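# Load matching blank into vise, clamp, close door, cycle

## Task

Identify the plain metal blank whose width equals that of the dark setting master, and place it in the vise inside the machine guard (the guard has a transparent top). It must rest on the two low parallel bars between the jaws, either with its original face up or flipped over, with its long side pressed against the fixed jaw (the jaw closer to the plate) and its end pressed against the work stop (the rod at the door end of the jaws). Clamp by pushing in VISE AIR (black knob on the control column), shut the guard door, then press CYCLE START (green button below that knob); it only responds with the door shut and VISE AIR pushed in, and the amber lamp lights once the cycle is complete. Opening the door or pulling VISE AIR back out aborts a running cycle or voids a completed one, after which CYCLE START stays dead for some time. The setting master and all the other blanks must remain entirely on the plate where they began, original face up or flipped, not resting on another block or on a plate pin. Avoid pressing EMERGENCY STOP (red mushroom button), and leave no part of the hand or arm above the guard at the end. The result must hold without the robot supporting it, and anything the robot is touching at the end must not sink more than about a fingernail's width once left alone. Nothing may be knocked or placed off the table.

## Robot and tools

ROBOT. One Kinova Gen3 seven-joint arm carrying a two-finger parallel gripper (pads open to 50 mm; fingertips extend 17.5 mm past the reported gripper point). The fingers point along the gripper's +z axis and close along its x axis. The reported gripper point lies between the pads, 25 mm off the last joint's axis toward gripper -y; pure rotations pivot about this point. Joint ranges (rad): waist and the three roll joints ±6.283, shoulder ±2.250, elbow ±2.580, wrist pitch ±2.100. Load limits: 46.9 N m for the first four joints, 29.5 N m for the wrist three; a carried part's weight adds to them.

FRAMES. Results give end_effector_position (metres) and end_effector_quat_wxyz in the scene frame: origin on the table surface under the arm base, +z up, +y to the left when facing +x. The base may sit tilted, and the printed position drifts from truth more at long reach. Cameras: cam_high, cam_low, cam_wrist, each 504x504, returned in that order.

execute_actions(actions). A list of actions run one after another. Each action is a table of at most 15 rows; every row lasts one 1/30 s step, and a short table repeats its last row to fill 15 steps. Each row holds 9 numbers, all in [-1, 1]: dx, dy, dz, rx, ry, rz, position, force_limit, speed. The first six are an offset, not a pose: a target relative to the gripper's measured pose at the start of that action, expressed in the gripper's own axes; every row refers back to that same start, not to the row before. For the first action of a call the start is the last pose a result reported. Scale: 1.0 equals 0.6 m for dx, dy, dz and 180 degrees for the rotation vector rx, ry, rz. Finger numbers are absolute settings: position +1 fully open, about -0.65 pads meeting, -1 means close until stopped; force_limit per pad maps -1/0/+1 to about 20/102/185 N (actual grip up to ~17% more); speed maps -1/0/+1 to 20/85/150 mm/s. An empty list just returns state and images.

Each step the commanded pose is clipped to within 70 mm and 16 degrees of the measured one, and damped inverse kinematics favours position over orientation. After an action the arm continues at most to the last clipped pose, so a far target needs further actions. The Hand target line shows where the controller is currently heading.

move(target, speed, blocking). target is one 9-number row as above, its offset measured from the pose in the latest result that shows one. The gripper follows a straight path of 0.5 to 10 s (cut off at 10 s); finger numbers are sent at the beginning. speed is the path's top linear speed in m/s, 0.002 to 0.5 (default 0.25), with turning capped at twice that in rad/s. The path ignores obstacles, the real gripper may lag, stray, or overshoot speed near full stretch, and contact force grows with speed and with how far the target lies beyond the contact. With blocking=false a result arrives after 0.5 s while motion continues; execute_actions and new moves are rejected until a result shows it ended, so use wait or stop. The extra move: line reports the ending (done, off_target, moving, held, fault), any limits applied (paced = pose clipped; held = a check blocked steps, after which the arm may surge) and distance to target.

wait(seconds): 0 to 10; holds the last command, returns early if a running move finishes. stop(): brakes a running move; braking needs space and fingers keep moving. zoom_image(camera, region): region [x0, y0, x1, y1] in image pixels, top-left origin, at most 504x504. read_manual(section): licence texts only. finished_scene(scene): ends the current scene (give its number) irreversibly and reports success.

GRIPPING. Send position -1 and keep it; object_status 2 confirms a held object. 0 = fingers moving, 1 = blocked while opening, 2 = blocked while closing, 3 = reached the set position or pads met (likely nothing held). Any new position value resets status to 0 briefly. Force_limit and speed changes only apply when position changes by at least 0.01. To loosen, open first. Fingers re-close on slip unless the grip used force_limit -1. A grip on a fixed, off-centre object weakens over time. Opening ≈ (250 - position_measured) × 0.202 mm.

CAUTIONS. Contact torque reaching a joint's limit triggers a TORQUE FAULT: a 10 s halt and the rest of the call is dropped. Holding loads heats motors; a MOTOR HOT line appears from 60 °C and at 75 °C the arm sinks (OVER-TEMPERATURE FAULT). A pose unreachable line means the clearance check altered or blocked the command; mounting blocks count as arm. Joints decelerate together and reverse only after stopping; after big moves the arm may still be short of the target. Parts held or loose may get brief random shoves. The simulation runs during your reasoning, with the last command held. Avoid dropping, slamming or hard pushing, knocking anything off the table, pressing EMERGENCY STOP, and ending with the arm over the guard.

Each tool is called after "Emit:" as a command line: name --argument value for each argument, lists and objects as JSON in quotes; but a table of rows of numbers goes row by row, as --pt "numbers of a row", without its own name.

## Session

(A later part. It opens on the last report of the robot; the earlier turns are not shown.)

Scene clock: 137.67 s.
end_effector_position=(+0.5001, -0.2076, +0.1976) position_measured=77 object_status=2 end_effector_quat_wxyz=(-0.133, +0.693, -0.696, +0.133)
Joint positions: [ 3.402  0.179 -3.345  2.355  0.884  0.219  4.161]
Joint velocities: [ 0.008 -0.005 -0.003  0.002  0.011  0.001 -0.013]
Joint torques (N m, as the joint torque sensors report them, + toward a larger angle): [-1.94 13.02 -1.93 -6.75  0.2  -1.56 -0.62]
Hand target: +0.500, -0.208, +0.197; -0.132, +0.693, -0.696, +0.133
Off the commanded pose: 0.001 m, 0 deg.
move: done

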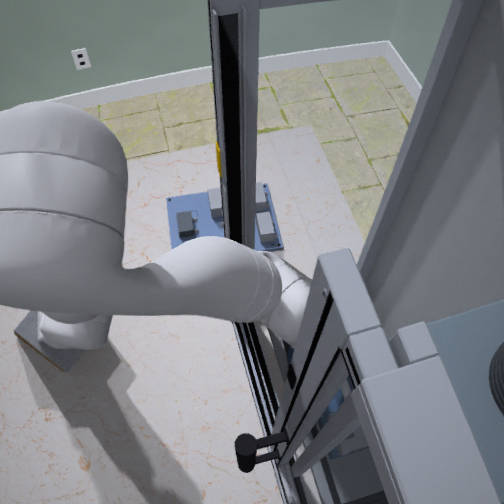

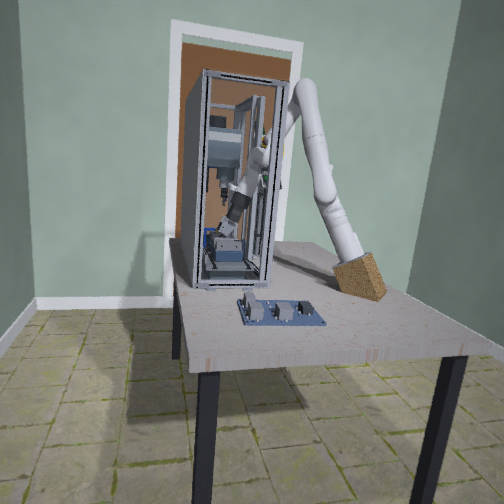

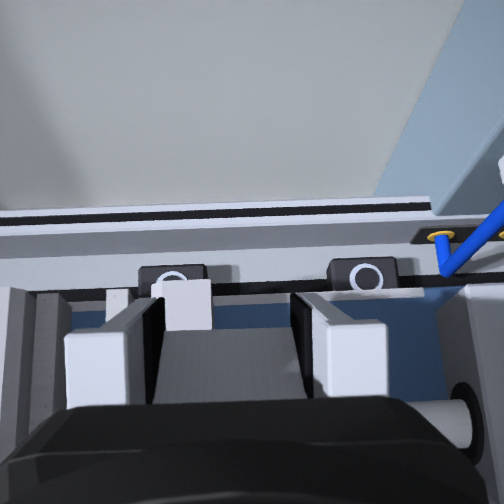

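Better. Now +y and down a bit.

Emit:
move --target '[-0.085,0.006,0.016,0,0,0,-1,-0.3,0.5]' --speed 0.04

Emit:
move --target '[0,0.012,0.031,0,0,0,-1,-0.3,0.5]' --speed 0.02

Scene clock: 139.70 s.
end_effector_position=(+0.5012, -0.1568, +0.1880) position_measured=77 object_status=2 end_effector_quat_wxyz=(-0.133, +0.693, -0.695, +0.133)
Joint positions: [ 3.59   0.134 -3.736  2.418  1.361  0.293  3.509]
Joint velocities: [ 0.009 -0.003 -0.015  0.011  0.083  0.008 -0.089]
Joint torques (N m, as the joint torque sensors report them, + toward a larger angle): [-2.56 12.18 -1.8  -5.85  0.33 -0.84 -0.27]
Hand target: +0.501, -0.157, +0.188; -0.133, +0.693, -0.696, +0.133
Off the commanded pose: 0.001 m, 0 deg.
move: done

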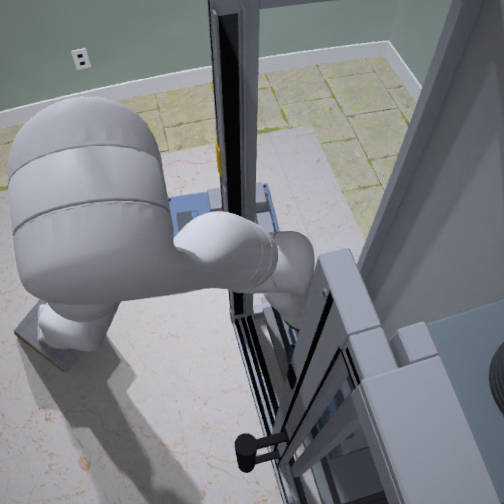

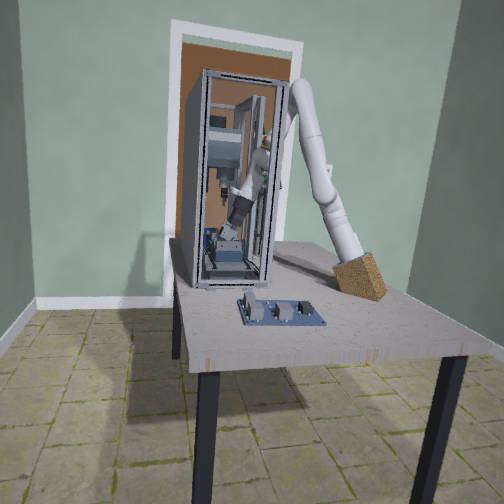

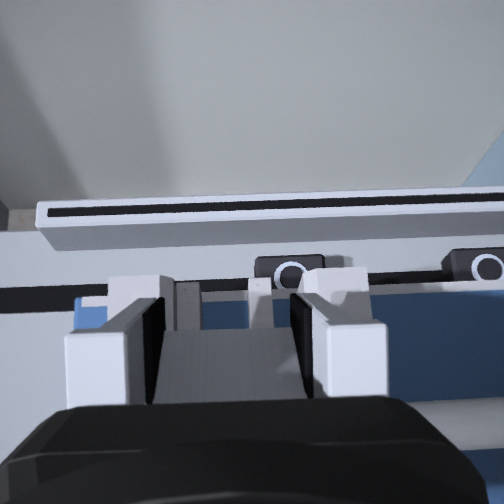

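Scene clock: 140.93 s.
end_effector_position=(+0.5049, -0.1572, +0.1764) position_measured=77 object_status=2 end_effector_quat_wxyz=(-0.136, +0.694, -0.692, +0.143)
Joint positions: [ 3.605  0.083 -3.762  2.443  1.656  0.32   3.224]
Joint velocities: [ 0.    -0.001 -0.002  0.005  0.035  0.004 -0.036]
Joint torques (N m, as the joint torque sensors report them, + toward a larger angle): [ 0.03 -3.    0.2  -5.95  0.18 -0.86 -0.48]
Hand target: +0.502, -0.157, +0.168; -0.133, +0.693, -0.695, +0.134
Off the commanded pose: 0.009 m, 1 deg.
move: off_target

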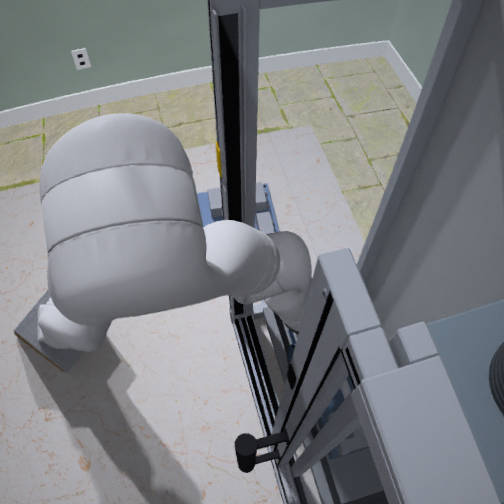

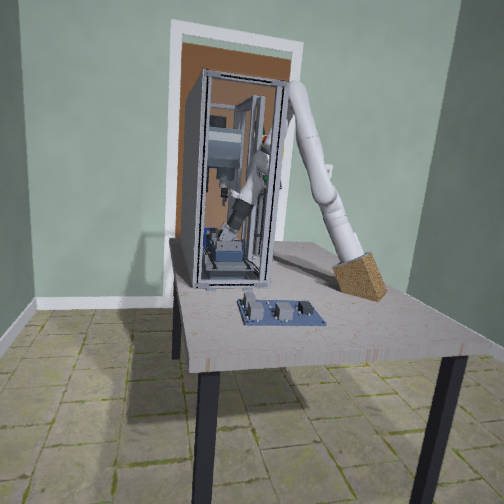

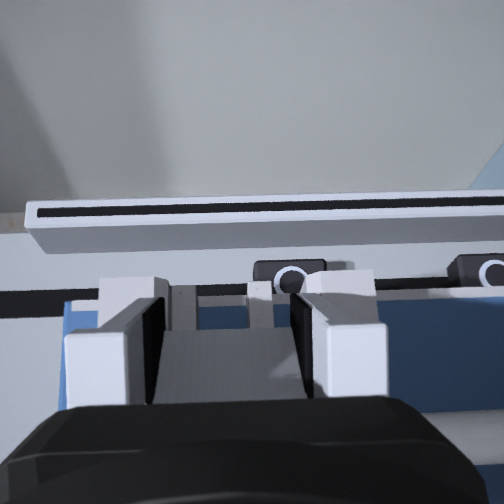

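Emit:
zoom_image --camera "cam_low" --region '[200, 210, 260, 270]'

Emit:
zoom_image --camera "cam_low" --region '[240, 60, 340, 200]'

Region (200, 210, 260, 270) of cam_low's 504x504 image, scaled by 8.400, with more detail than that image has.

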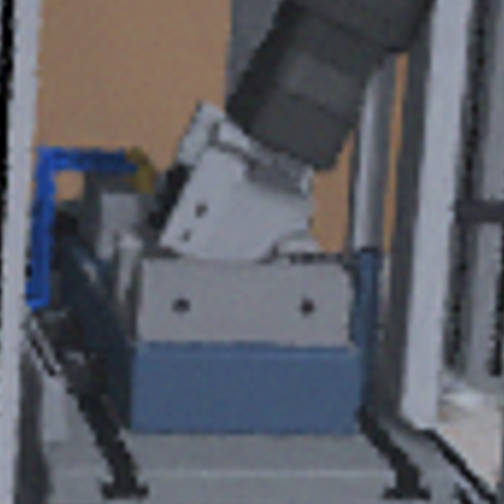

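Region (240, 60, 340, 200) of cam_low's 504x504 image, scaled by 3.600, with more detail than that image has; it fills the left 360 columns of this view, and the rest is white.

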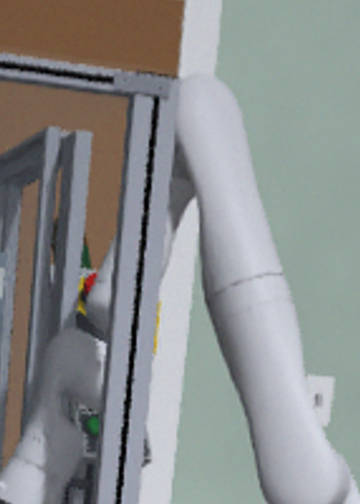

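Emit:
move --target '[0,0,-0.003,0,0,0,1,0,-0.6]' --speed 0.02

Emit:
move --target '[0,0.03,-0.12,-0.03,0,0,1,0,0]' --speed 0.06

Scene clock: 143.07 s.
end_effector_position=(+0.5042, -0.1572, +0.1780) position_measured=3 object_status=3 end_effector_quat_wxyz=(-0.136, +0.694, -0.692, +0.143)
Joint positions: [ 3.605  0.091 -3.76   2.443  1.637  0.316  3.243]
Joint velocities: [ 0.     0.     0.    -0.    -0.003  0.     0.003]
Joint torques (N m, as the joint torque sensors report them, + toward a larger angle): [-2.72 11.87 -1.72 -4.97  0.16 -0.3  -0.38]
Hand target: +0.504, -0.157, +0.178; -0.136, +0.694, -0.692, +0.143
Off the commanded pose: 0.000 m, 0 deg.
move: done

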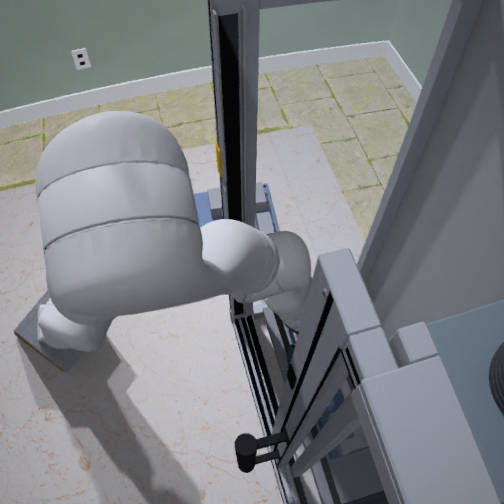

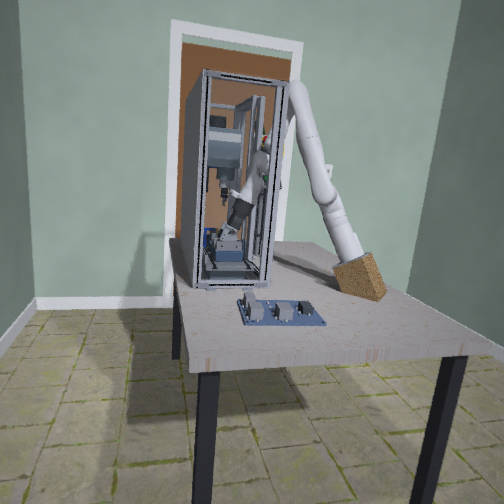

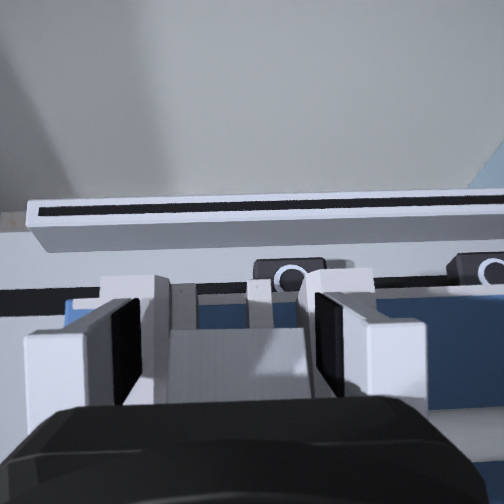

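Scene clock: 144.63 s.
end_effector_position=(+0.4588, -0.1572, +0.2366) position_measured=3 object_status=3 end_effector_quat_wxyz=(-0.102, +0.700, -0.698, +0.109)
Joint positions: [ 3.278  0.313 -3.504  2.369  0.702  0.512  4.13 ]
Joint velocities: [-0.01   0.005 -0.005 -0.003 -0.013 -0.002  0.016]
Joint torques (N m, as the joint torque sensors report them, + toward a larger angle): [-2.04  9.71 -1.9  -7.26  0.3  -0.97 -0.44]
Hand target: +0.459, -0.157, +0.237; -0.103, +0.700, -0.698, +0.110
Off the commanded pose: 0.001 m, 0 deg.
move: done

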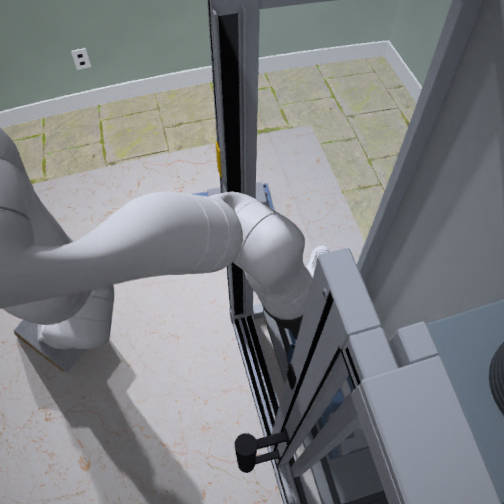

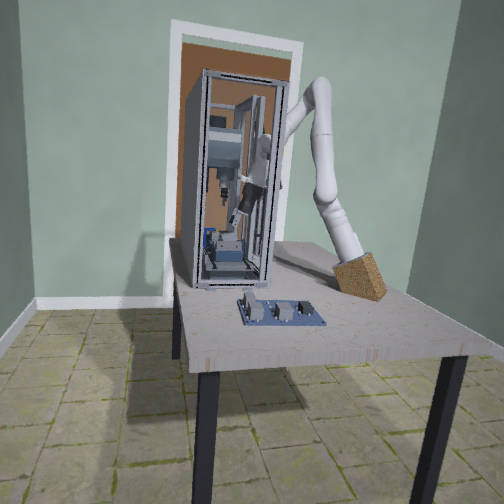

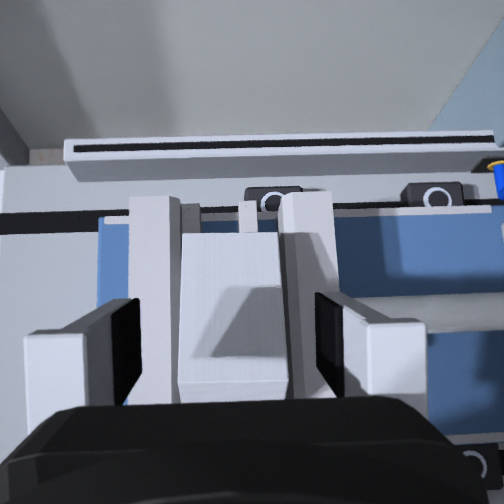

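Emit:
move --target '[0,-0.112,0.098,0.02,0,0,-1,-0.5,0.5]' --speed 0.04

Emit:
move --target '[0,0.010,0.028,0,0,0,-1,-0.5,0.5]' --speed 0.02

Scene clock: 148.53 s.
end_effector_position=(+0.5409, -0.1578, +0.2010) position_measured=252 object_status=3 end_effector_quat_wxyz=(-0.124, +0.696, -0.695, +0.132)
Joint positions: [ 3.45   0.083 -3.661  2.271  1.1    0.415  3.773]
Joint velocities: [ 0.001 -0.006  0.     0.001  0.006  0.002 -0.007]
Joint torques (N m, as the joint torque sensors report them, + toward a larger angle): [-3.37 13.6  -2.92 -6.7   0.65 -0.97 -0.17]
Hand target: +0.541, -0.158, +0.201; -0.124, +0.696, -0.695, +0.132
Off the commanded pose: 0.001 m, 0 deg.
move: done

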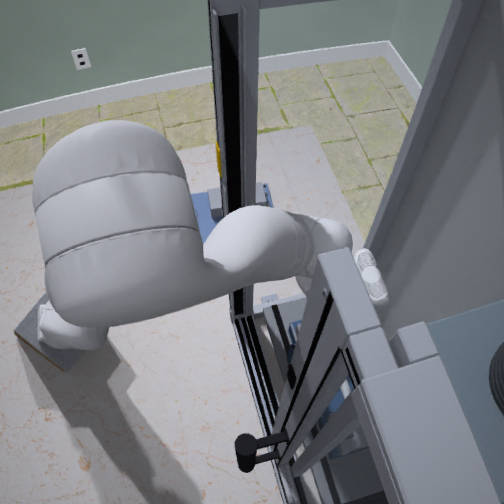

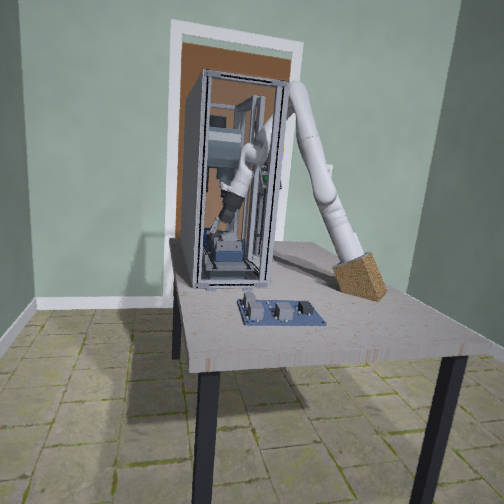

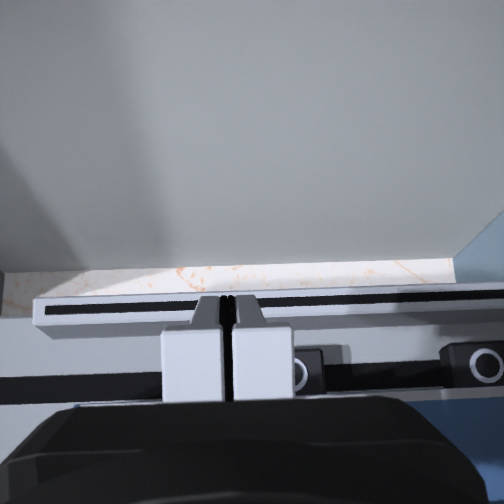

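Scene clock: 149.63 s.
end_effector_position=(+0.5415, -0.1580, +0.1834) position_measured=252 object_status=3 end_effector_quat_wxyz=(-0.125, +0.696, -0.695, +0.132)
Joint positions: [ 3.471  0.034 -3.674  2.291  1.269  0.401  3.613]
Joint velocities: [ 0.001 -0.005 -0.     0.002  0.011  0.001 -0.012]
Joint torques (N m, as the joint torque sensors report them, + toward a larger angle): [-3.28 14.04 -2.64 -5.67  0.22 -0.64 -0.32]
Hand target: +0.541, -0.158, +0.183; -0.125, +0.696, -0.695, +0.132
Off the commanded pose: 0.000 m, 0 deg.
move: done

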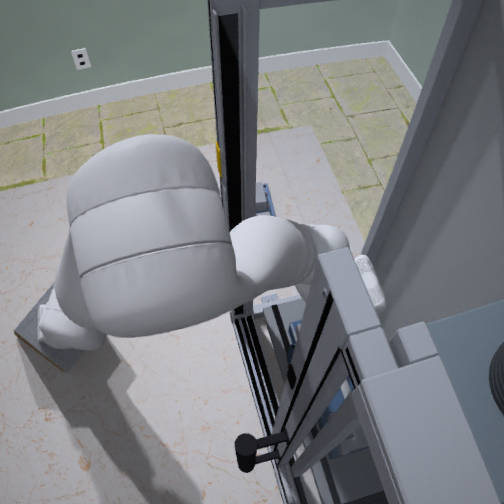

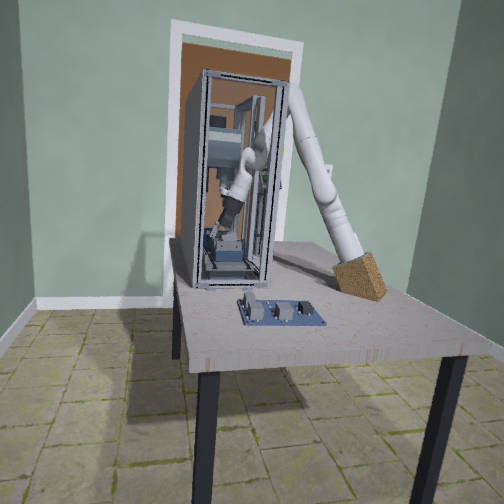

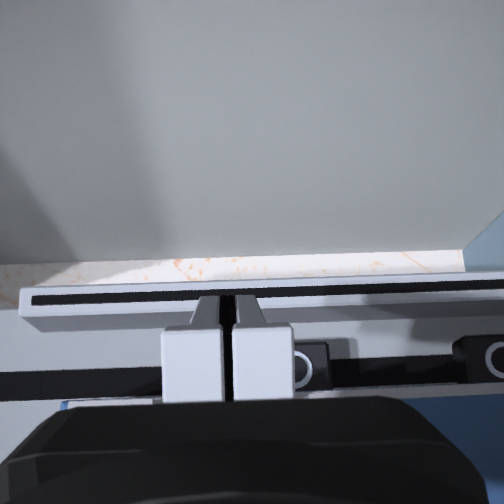

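Emit:
move --target '[0,0.005,0.013,0,0,0,-1,-0.5,0.5]' --speed 0.02

Emit:
move --target '[-0.005,0.039,-0.015,0,0,0,-1,-0.5,0.5]' --speed 0.015

Scene clock: 150.67 s.
end_effector_position=(+0.5416, -0.1581, +0.1753) position_measured=252 object_status=3 end_effector_quat_wxyz=(-0.125, +0.696, -0.695, +0.132)
Joint positions: [ 3.475  0.01  -3.676  2.3    1.353  0.398  3.535]
Joint velocities: [ 0.    -0.003 -0.     0.002  0.009  0.001 -0.009]
Joint torques (N m, as the joint torque sensors report them, + toward a larger angle): [-3.19 14.14 -2.69 -5.34  0.08 -0.55  0.18]
Hand target: +0.542, -0.158, +0.175; -0.125, +0.696, -0.695, +0.132
Off the commanded pose: 0.000 m, 0 deg.
move: done

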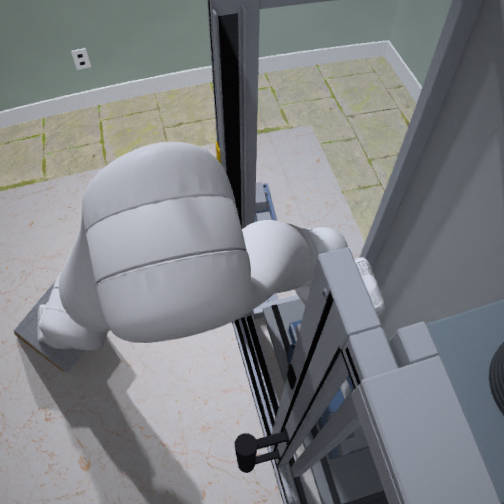

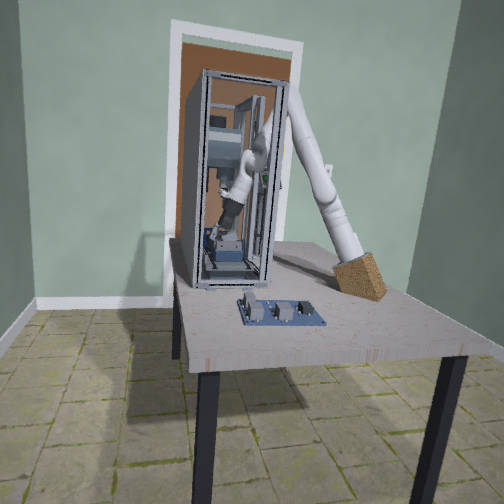

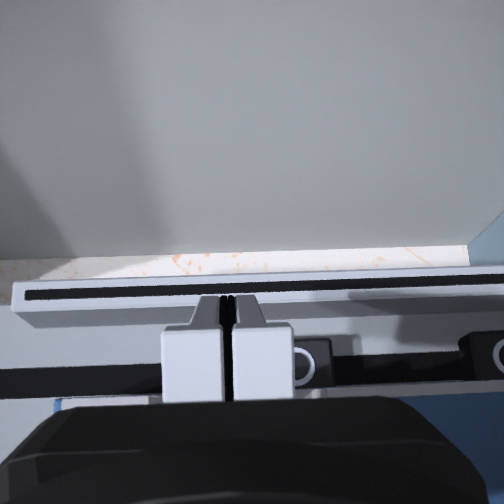

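Scene clock: 152.57 s.
end_effector_position=(+0.5175, -0.1550, +0.1758) position_measured=252 object_status=3 end_effector_quat_wxyz=(-0.125, +0.696, -0.694, +0.133)
Joint positions: [ 3.478  0.049 -3.674  2.375  1.439  0.374  3.431]
Joint velocities: [ 0.     0.     0.     0.002  0.003 -0.    -0.003]
Joint torques (N m, as the joint torque sensors report them, + toward a larger angle): [-3.24 13.28 -2.24 -4.05  0.12 -0.43 -0.2 ]
Hand target: +0.517, -0.155, +0.175; -0.125, +0.696, -0.695, +0.133
Off the commanded pose: 0.001 m, 0 deg.
move: done

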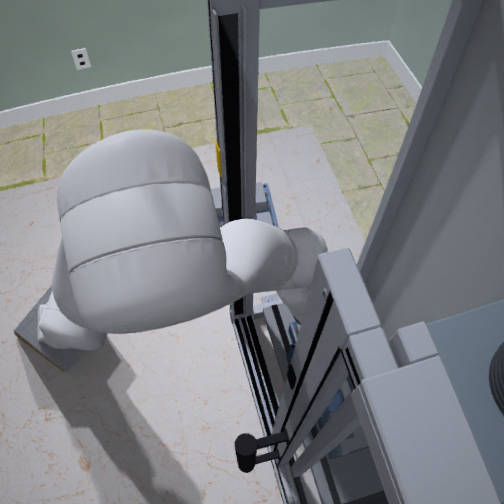

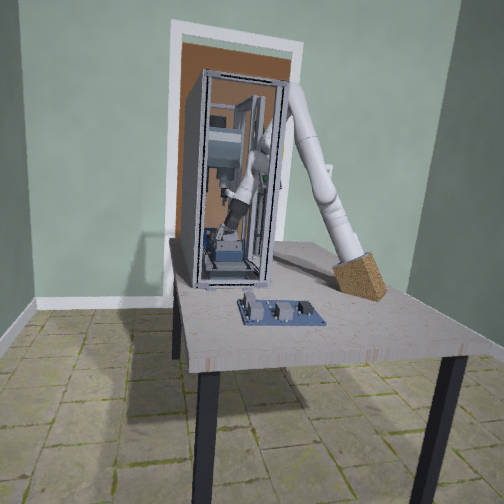

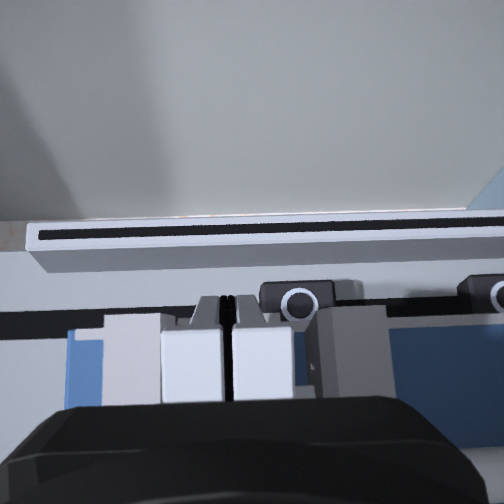

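Emit:
move --target '[0,0.031,-0.012,0,0,0,-1,-0.5,0.5]' --speed 0.015

Emit:
zoom_image --camera "cam_low" --region '[200, 210, 260, 270]'

Scene clock: 154.50 s.
end_effector_position=(+0.5014, -0.1545, +0.1784) position_measured=252 object_status=3 end_effector_quat_wxyz=(-0.128, +0.696, -0.693, +0.136)
Joint positions: [ 3.484  0.084 -3.667  2.427  1.512  0.347  3.355]
Joint velocities: [ 0.     0.002 -0.     0.002  0.003  0.    -0.003]
Joint torques (N m, as the joint torque sensors report them, + toward a larger angle): [-1.91 10.79 -1.23 -1.28 -0.53  0.03 -0.34]
Hand target: +0.498, -0.155, +0.176; -0.125, +0.696, -0.694, +0.133
Off the commanded pose: 0.005 m, 0 deg.
move: off_target

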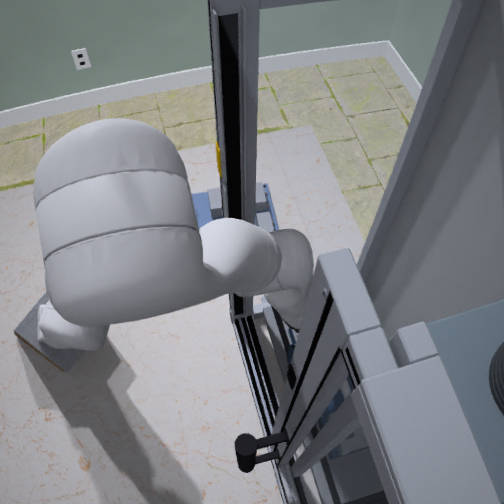

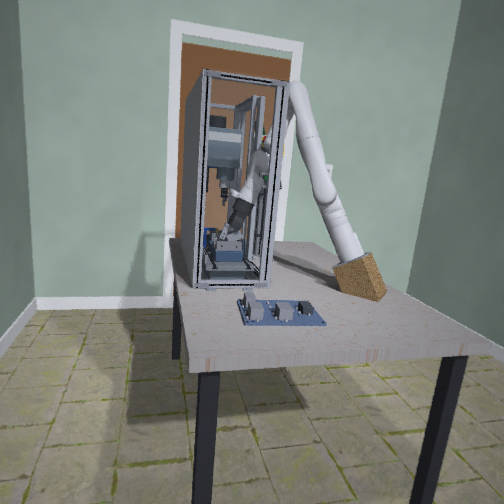

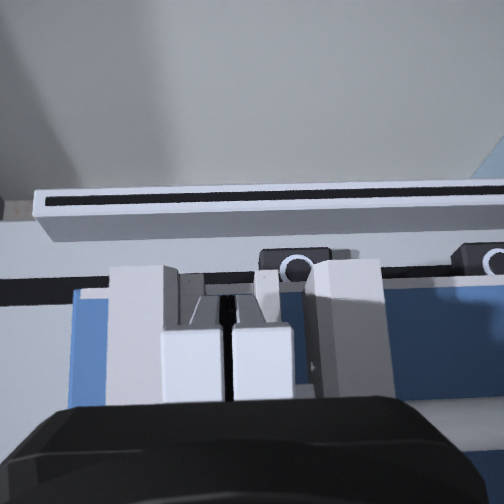

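Region (200, 210, 260, 270) of cam_low's 504x504 image, scaled by 8.400, with more detail than that image has.

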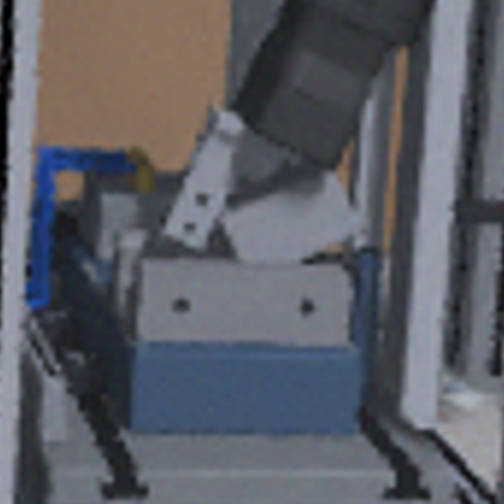

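Emit:
move --target '[0,-0.035,0.012,0,0,0,-1,-0.5,0.5]' --speed 0.015

Emit:
zoom_image --camera "cam_low" --region '[200, 210, 260, 270]'

Scene clock: 156.60 s.
end_effector_position=(+0.5236, -0.1545, +0.1794) position_measured=252 object_status=3 end_effector_quat_wxyz=(-0.128, +0.696, -0.693, +0.136)
Joint positions: [ 3.475  0.05  -3.676  2.362  1.422  0.376  3.45 ]
Joint velocities: [ 0.    -0.001 -0.001 -0.001 -0.003  0.001  0.003]
Joint torques (N m, as the joint torque sensors report them, + toward a larger angle): [-3.29 13.1  -2.2  -5.26  0.18 -0.47 -0.61]
Hand target: +0.524, -0.154, +0.179; -0.128, +0.696, -0.693, +0.136
Off the commanded pose: 0.000 m, 0 deg.
move: done

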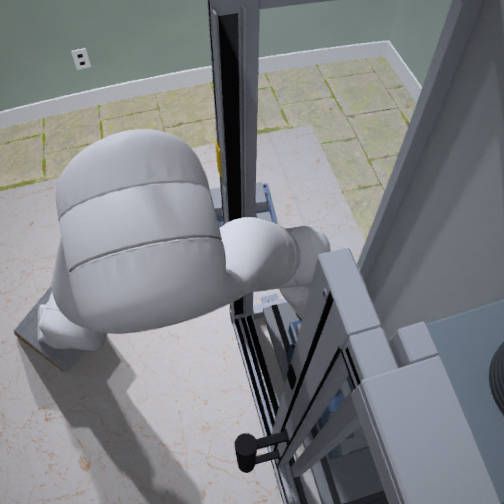

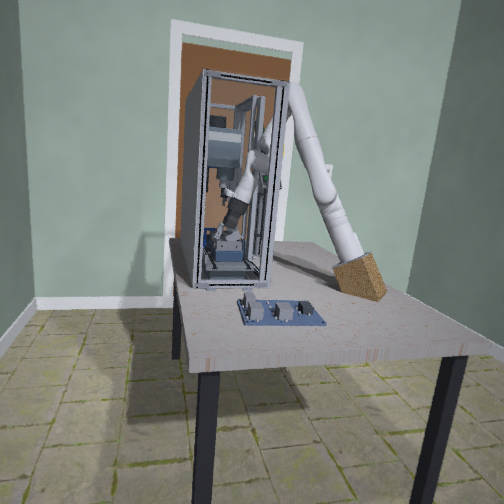

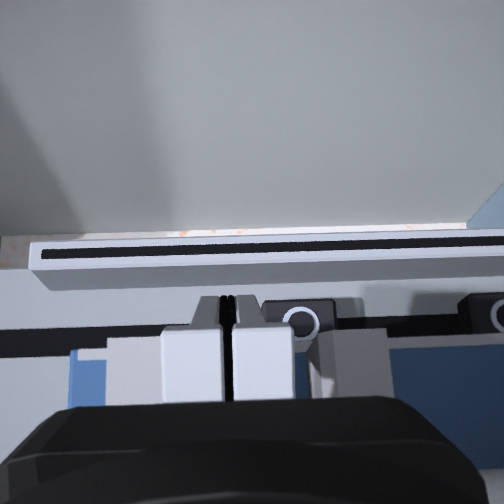

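Region (200, 210, 260, 270) of cam_low's 504x504 image, scaled by 8.400, with more detail than that image has.

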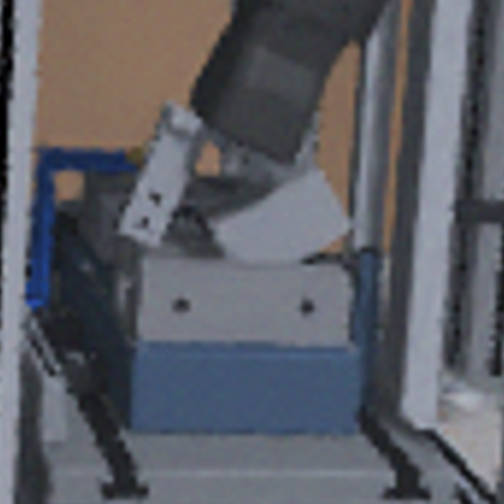

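Emit:
execute_actions --actions '[]'

Emit:
move --target '[0,0,-0.09,0,0,0,1,0,0]' --speed 0.05

Scene clock: 158.60 s.
end_effector_position=(+0.5236, -0.1545, +0.1794) position_measured=252 object_status=3 end_effector_quat_wxyz=(-0.128, +0.696, -0.693, +0.136)
Joint positions: [ 3.475  0.05  -3.676  2.362  1.422  0.376  3.45 ]
Joint velocities: [-0.     0.     0.     0.     0.    -0.001  0.   ]
Joint torques (N m, as the joint torque sensors report them, + toward a larger angle): [-2.87 13.07 -2.31 -5.02  0.47 -0.64 -0.2 ]
Hand target: +0.524, -0.154, +0.179; -0.128, +0.696, -0.693, +0.136
Off the commanded pose: 0.000 m, 0 deg.

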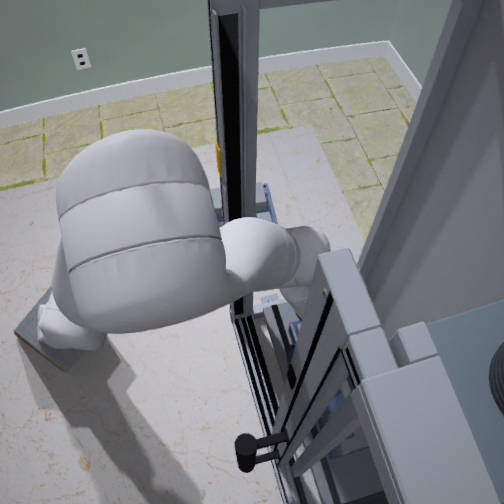

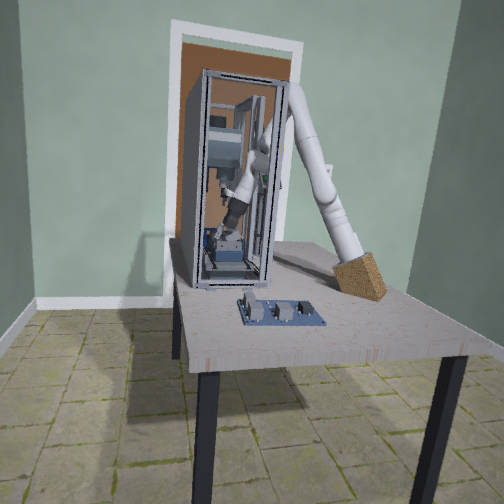

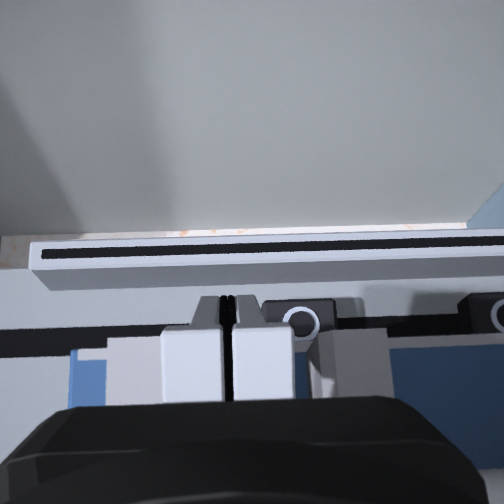

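Scene clock: 159.97 s.
end_effector_position=(+0.5031, -0.1544, +0.2289) position_measured=3 object_status=3 end_effector_quat_wxyz=(-0.127, +0.696, -0.694, +0.135)
Joint positions: [ 3.353  0.224 -3.575  2.345  0.929  0.418  3.915]
Joint velocities: [-0.007  0.007 -0.002 -0.003 -0.012 -0.001  0.014]
Joint torques (N m, as the joint torque sensors report them, + toward a larger angle): [-3.12 11.13 -2.51 -7.71  0.09 -0.87 -0.07]
Hand target: +0.503, -0.154, +0.229; -0.128, +0.696, -0.693, +0.135
Off the commanded pose: 0.001 m, 0 deg.
move: done

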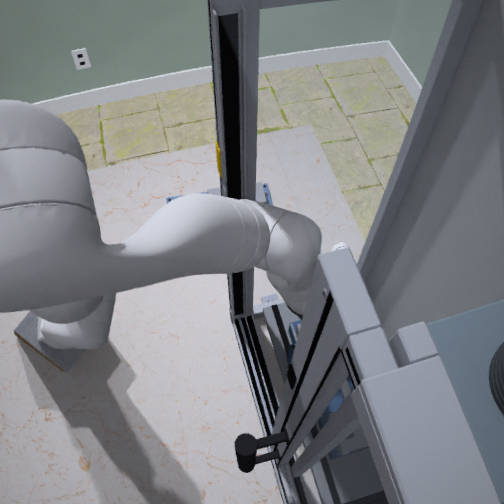

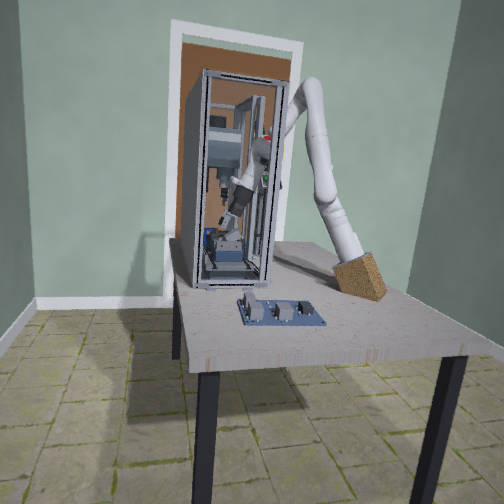

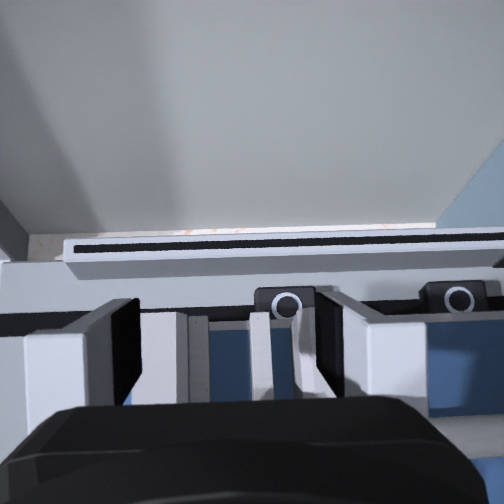

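Emit:
move --target '[0,0.07,-0.028,0,0,0,1,0,0]' --speed 0.05

Emit:
zoom_image --camera "cam_low" --region '[190,190,280,280]'

Scene clock: 161.63 s.
end_effector_position=(+0.4578, -0.1543, +0.2289) position_measured=3 object_status=3 end_effector_quat_wxyz=(-0.127, +0.696, -0.694, +0.135)
Joint positions: [ 3.334  0.322 -3.533  2.462  0.911  0.37   3.928]
Joint velocities: [-0.002  0.005  0.    -0.    -0.001 -0.001  0.001]
Joint torques (N m, as the joint torque sensors report them, + toward a larger angle): [-1.82  9.22 -1.86 -6.56  0.09 -1.29 -0.36]
Hand target: +0.458, -0.154, +0.229; -0.127, +0.696, -0.694, +0.135
Off the commanded pose: 0.000 m, 0 deg.
move: done

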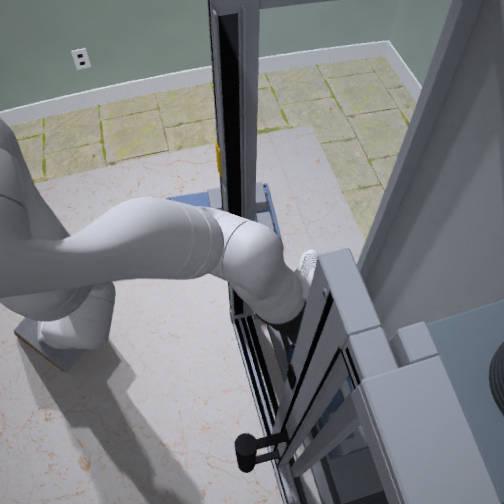

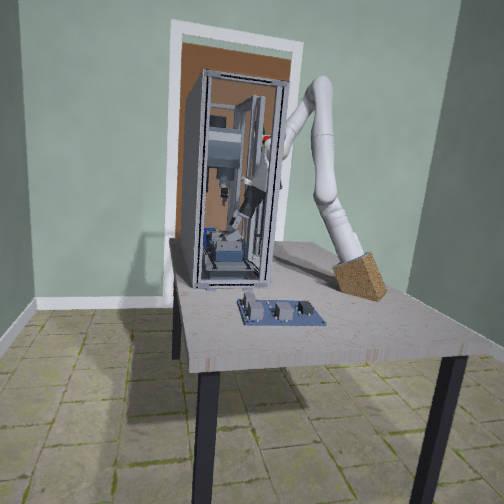

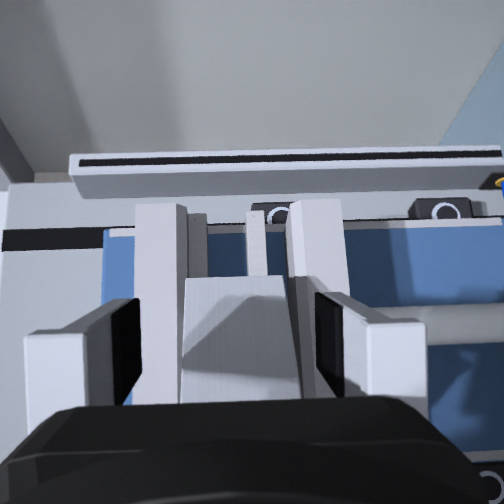

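Region (190, 190, 280, 280) of cam_low's 504x504 image, scaled by 5.600, with more detail than that image has.

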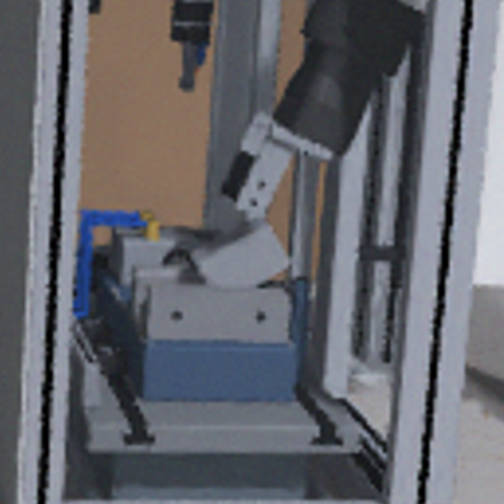

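Emit:
move --target '[0,0.075,-0.03,0,0,0,-1,0,1]' --speed 0.05

Emit:
move --target '[0,-0.025,0.067,0,0,0,-1,0,1]' --speed 0.05

Emit:
zoom_image --camera "cam_low" --region '[190,190,280,280]'

Scene clock: 164.23 s.
end_effector_position=(+0.4092, -0.1544, +0.2289) position_measured=253 object_status=3 end_effector_quat_wxyz=(-0.127, +0.696, -0.694, +0.135)
Joint positions: [ 3.281  0.433 -3.469  2.577  0.876  0.348  3.966]
Joint velocities: [-0.002  0.004 -0.    -0.    -0.002 -0.002  0.002]
Joint torques (N m, as the joint torque sensors report them, + toward a larger angle): [-0.78  7.31 -1.44 -6.61  0.18 -1.1  -0.52]
Hand target: +0.409, -0.154, +0.229; -0.127, +0.696, -0.694, +0.135
Off the commanded pose: 0.000 m, 0 deg.
move: done

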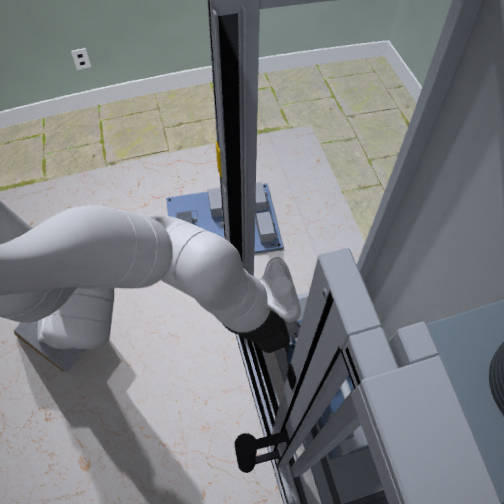

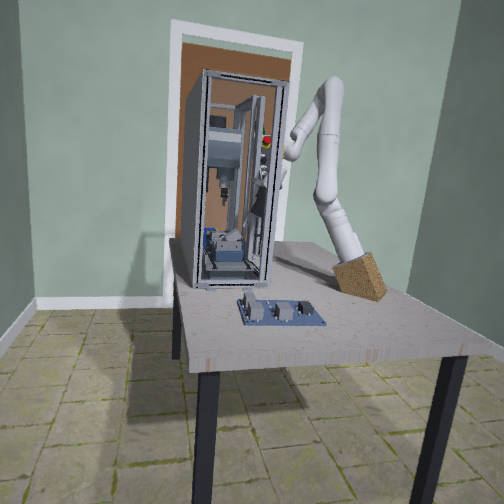

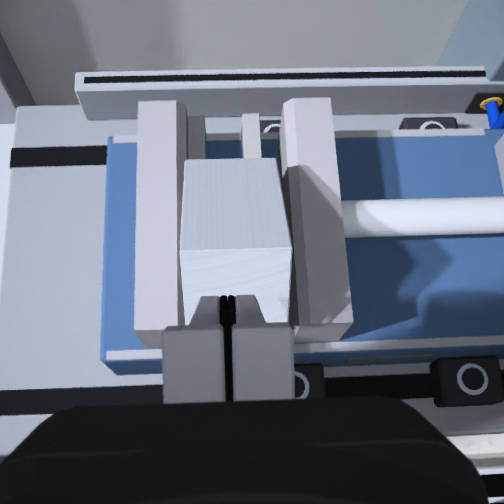

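Scene clock: 165.43 s.
end_effector_position=(+0.4380, -0.1542, +0.1976) position_measured=253 object_status=3 end_effector_quat_wxyz=(-0.127, +0.697, -0.693, +0.133)
Joint positions: [ 3.674  0.31  -3.737  2.57   1.236  0.163  3.64 ]
Joint velocities: [ 0.221  0.033 -0.179  0.033  0.219 -0.087 -0.232]
Joint torques (N m, as the joint torque sensors report them, + toward a larger angle): [-2.01  8.85 -0.14 -5.06 -0.51 -0.66 -0.23]
Hand target: +0.438, -0.155, +0.197; -0.127, +0.696, -0.694, +0.133
Off the commanded pose: 0.001 m, 0 deg.
move: done

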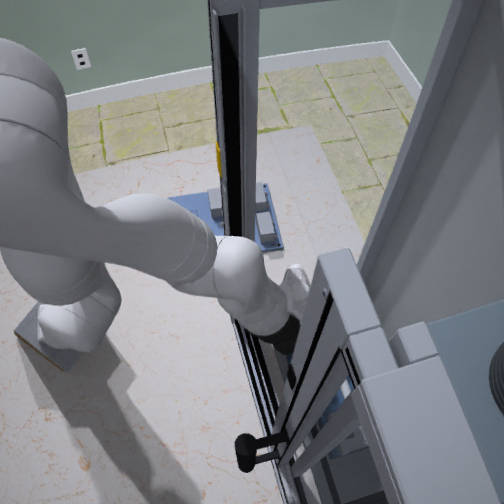

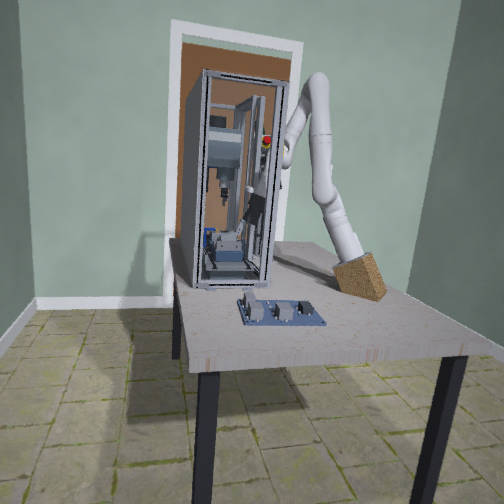

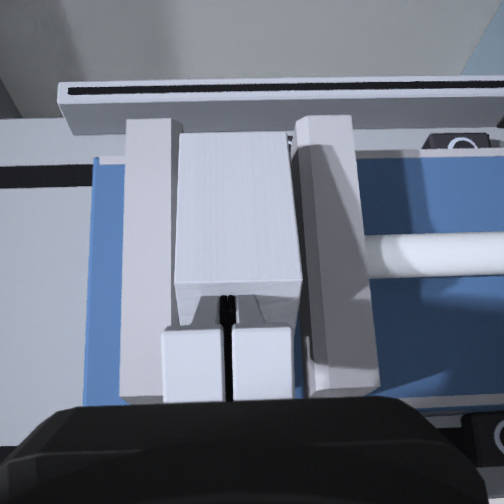

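Region (190, 190, 280, 280) of cam_low's 504x504 image, scaled by 5.600, with more detail than that image has.

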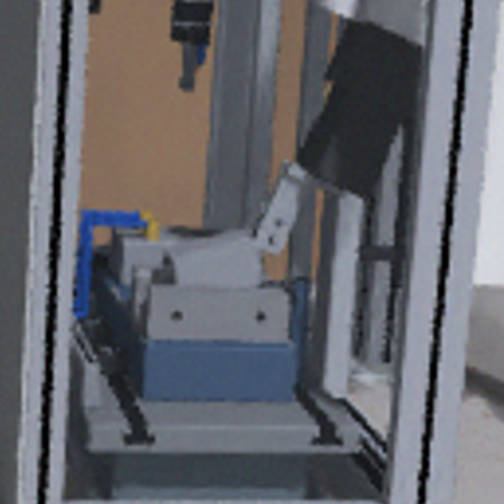

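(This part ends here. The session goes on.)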